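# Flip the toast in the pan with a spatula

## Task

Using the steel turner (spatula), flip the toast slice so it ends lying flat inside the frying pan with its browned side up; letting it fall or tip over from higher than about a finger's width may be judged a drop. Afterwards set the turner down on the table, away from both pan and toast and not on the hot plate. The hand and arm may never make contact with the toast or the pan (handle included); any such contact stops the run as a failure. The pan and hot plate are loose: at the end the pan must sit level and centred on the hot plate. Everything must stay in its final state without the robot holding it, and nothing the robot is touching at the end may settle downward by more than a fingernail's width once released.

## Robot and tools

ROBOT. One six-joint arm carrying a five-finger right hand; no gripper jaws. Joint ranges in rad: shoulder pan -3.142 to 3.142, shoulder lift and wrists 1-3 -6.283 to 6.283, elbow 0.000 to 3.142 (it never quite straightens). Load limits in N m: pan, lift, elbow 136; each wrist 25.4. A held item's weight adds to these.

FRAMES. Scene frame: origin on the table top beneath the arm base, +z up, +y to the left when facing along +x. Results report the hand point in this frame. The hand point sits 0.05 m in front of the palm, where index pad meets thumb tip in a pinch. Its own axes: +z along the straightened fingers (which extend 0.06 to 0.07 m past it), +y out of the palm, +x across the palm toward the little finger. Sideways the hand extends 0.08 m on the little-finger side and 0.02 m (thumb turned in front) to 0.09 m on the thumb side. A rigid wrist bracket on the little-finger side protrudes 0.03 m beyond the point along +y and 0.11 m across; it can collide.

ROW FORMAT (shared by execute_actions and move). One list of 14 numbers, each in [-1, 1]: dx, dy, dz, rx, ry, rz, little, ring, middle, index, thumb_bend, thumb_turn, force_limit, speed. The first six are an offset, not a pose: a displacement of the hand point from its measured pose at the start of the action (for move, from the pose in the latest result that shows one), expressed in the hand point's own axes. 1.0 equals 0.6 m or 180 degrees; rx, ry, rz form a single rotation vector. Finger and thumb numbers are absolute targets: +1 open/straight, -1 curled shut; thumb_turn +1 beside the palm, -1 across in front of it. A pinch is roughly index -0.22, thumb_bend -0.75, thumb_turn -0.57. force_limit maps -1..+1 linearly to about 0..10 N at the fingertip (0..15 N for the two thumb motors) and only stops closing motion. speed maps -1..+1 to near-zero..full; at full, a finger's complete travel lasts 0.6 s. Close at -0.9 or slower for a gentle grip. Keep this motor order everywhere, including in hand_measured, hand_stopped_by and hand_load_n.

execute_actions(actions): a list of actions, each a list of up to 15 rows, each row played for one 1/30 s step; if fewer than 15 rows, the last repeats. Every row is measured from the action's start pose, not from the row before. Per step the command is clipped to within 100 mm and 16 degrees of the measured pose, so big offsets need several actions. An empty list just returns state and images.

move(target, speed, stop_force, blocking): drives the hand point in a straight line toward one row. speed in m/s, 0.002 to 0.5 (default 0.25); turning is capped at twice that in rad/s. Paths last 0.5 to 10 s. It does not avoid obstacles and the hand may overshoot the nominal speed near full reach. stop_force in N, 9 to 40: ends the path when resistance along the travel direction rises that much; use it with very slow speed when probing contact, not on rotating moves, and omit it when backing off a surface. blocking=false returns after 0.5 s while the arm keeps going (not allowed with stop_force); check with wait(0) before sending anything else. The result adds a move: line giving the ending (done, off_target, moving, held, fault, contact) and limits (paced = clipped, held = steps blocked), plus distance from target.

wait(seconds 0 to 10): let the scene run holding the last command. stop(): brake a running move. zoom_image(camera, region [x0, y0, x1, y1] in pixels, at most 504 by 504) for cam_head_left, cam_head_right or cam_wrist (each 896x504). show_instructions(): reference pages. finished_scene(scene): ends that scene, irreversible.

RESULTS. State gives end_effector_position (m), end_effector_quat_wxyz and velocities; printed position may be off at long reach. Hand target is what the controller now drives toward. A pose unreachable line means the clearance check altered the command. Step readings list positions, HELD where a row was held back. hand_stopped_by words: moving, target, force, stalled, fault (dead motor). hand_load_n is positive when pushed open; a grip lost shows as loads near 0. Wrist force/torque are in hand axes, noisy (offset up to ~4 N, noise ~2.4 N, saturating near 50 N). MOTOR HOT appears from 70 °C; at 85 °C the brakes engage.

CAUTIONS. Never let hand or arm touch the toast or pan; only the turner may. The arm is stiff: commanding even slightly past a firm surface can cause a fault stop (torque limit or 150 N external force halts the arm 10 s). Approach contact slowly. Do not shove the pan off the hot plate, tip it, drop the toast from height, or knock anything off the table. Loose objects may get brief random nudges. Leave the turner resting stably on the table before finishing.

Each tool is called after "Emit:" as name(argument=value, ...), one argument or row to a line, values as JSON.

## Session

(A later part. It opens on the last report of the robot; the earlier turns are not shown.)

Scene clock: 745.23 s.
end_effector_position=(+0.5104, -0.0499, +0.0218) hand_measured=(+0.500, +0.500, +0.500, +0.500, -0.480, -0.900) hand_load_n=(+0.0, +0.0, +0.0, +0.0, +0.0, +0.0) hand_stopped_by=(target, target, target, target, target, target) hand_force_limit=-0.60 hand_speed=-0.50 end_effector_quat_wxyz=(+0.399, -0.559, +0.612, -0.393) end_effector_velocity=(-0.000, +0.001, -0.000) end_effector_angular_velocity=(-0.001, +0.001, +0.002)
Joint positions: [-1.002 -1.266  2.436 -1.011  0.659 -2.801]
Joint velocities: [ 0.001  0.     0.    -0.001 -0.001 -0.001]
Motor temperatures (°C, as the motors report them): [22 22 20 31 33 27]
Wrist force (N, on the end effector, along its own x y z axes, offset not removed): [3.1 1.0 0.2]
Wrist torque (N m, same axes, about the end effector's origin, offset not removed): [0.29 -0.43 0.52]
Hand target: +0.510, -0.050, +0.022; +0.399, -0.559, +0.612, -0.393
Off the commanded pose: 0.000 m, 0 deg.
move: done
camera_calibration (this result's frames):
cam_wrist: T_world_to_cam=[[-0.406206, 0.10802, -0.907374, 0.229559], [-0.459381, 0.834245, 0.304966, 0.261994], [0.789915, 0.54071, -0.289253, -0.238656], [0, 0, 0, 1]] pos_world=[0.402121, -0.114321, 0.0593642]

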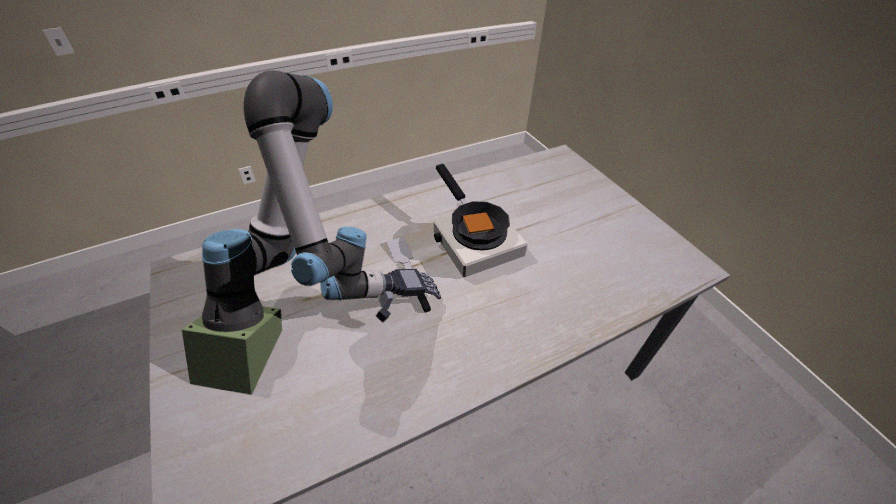

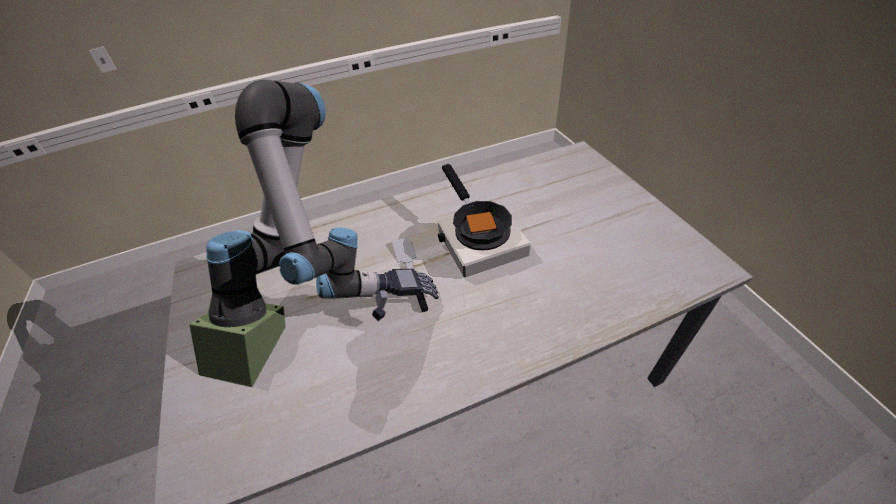

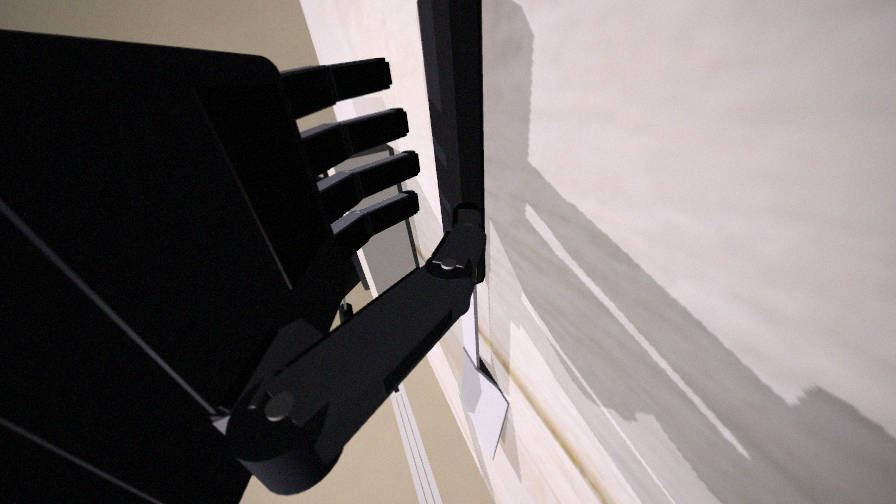

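Emit:
move(
  target=[-0.005, -0.08332, -0.06057, 0, 0, 0, 0.5, 0.5, 0.5, 0.5, -0.48, -0.9, -0.6, -0.5],
  speed=0.1,
)

Emit:
zoom_image(
  camera="cam_head_right",
  region=[350, 160, 550, 330],
)

Scene clock: 748.97 s.
end_effector_position=(+0.4954, -0.0490, +0.0818) hand_measured=(+0.500, +0.500, +0.500, +0.500, -0.480, -0.900) hand_load_n=(+0.0, +0.0, +0.0, +0.0, +0.0, +0.0) hand_stopped_by=(target, target, target, target, target, target) hand_force_limit=-0.60 hand_speed=-0.50 end_effector_quat_wxyz=(+0.399, -0.559, +0.612, -0.393) end_effector_velocity=(-0.000, -0.000, +0.002) end_effector_angular_velocity=(-0.001, +0.001, -0.001)
Joint positions: [-1.149 -1.451  2.447 -0.797  0.515 -2.848]
Joint velocities: [-0.005 -0.005 -0.002  0.01  -0.004 -0.004]
Motor temperatures (°C, as the motors report them): [22 22 20 31 33 27]
Wrist force (N, on the end effector, along its own x y z axes, offset not removed): [1.4 2.2 -0.5]
Wrist torque (N m, same axes, about the end effector's origin, offset not removed): [0.40 -0.10 0.38]
Hand target: +0.495, -0.049, +0.082; +0.399, -0.559, +0.612, -0.393
Off the commanded pose: 0.000 m, 0 deg.
move: done
camera_calibration (this result's frames):
cam_wrist: T_world_to_cam=[[-0.406181, 0.107985, -0.90739, 0.277727], [-0.459369, 0.834271, 0.304914, 0.236066], [0.789935, 0.540677, -0.28926, -0.209955], [0, 0, 0, 1]] pos_world=[0.387099, -0.113416, 0.119296]

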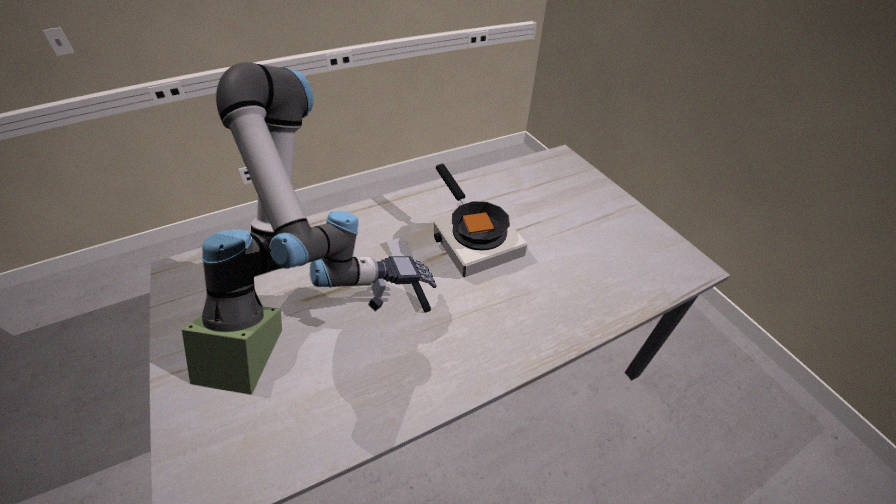

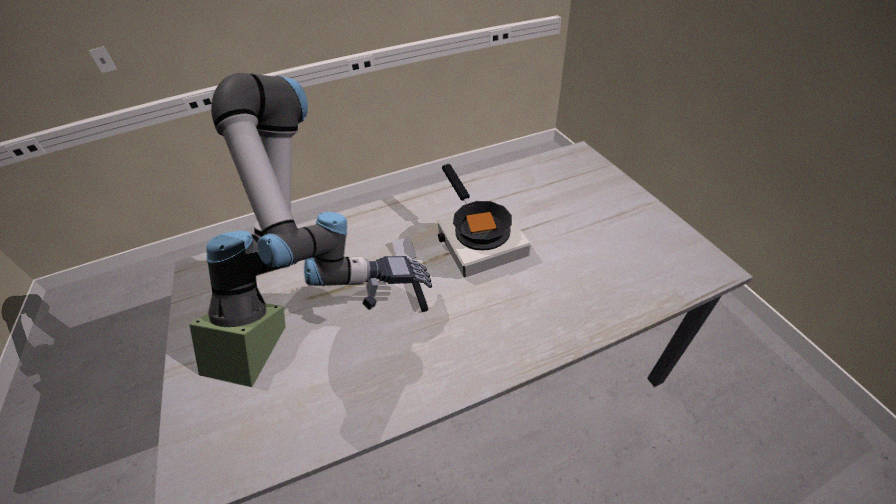

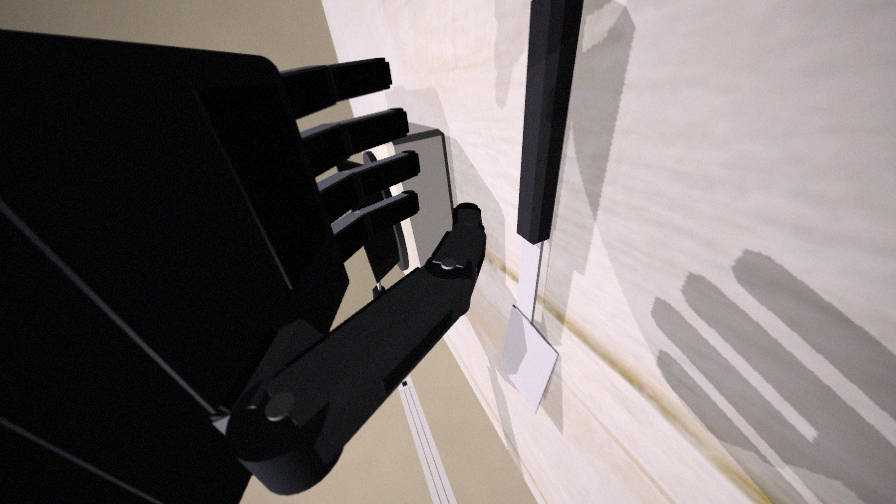

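Region (350, 160, 550, 330) of cam_head_right's 896x504 image, scaled by 2.520, with more detail than that image has; it fills the top 428 rows of this view, and the rest is white.

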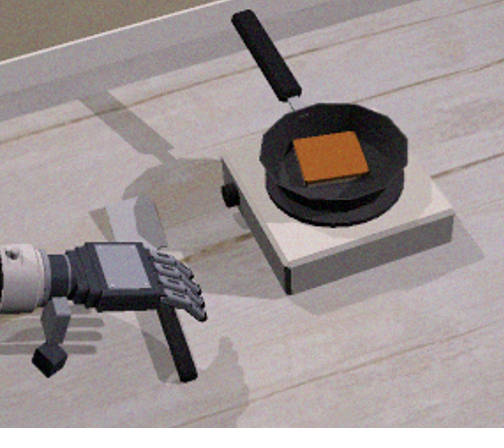

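The toast is lying flat in the pan with the browned face up. The pan is centred on the hot plate, and the turner is on the table clear of everything.

Emit:
finished_scene(
  scene=2,
)

The scene is finished: the task was done.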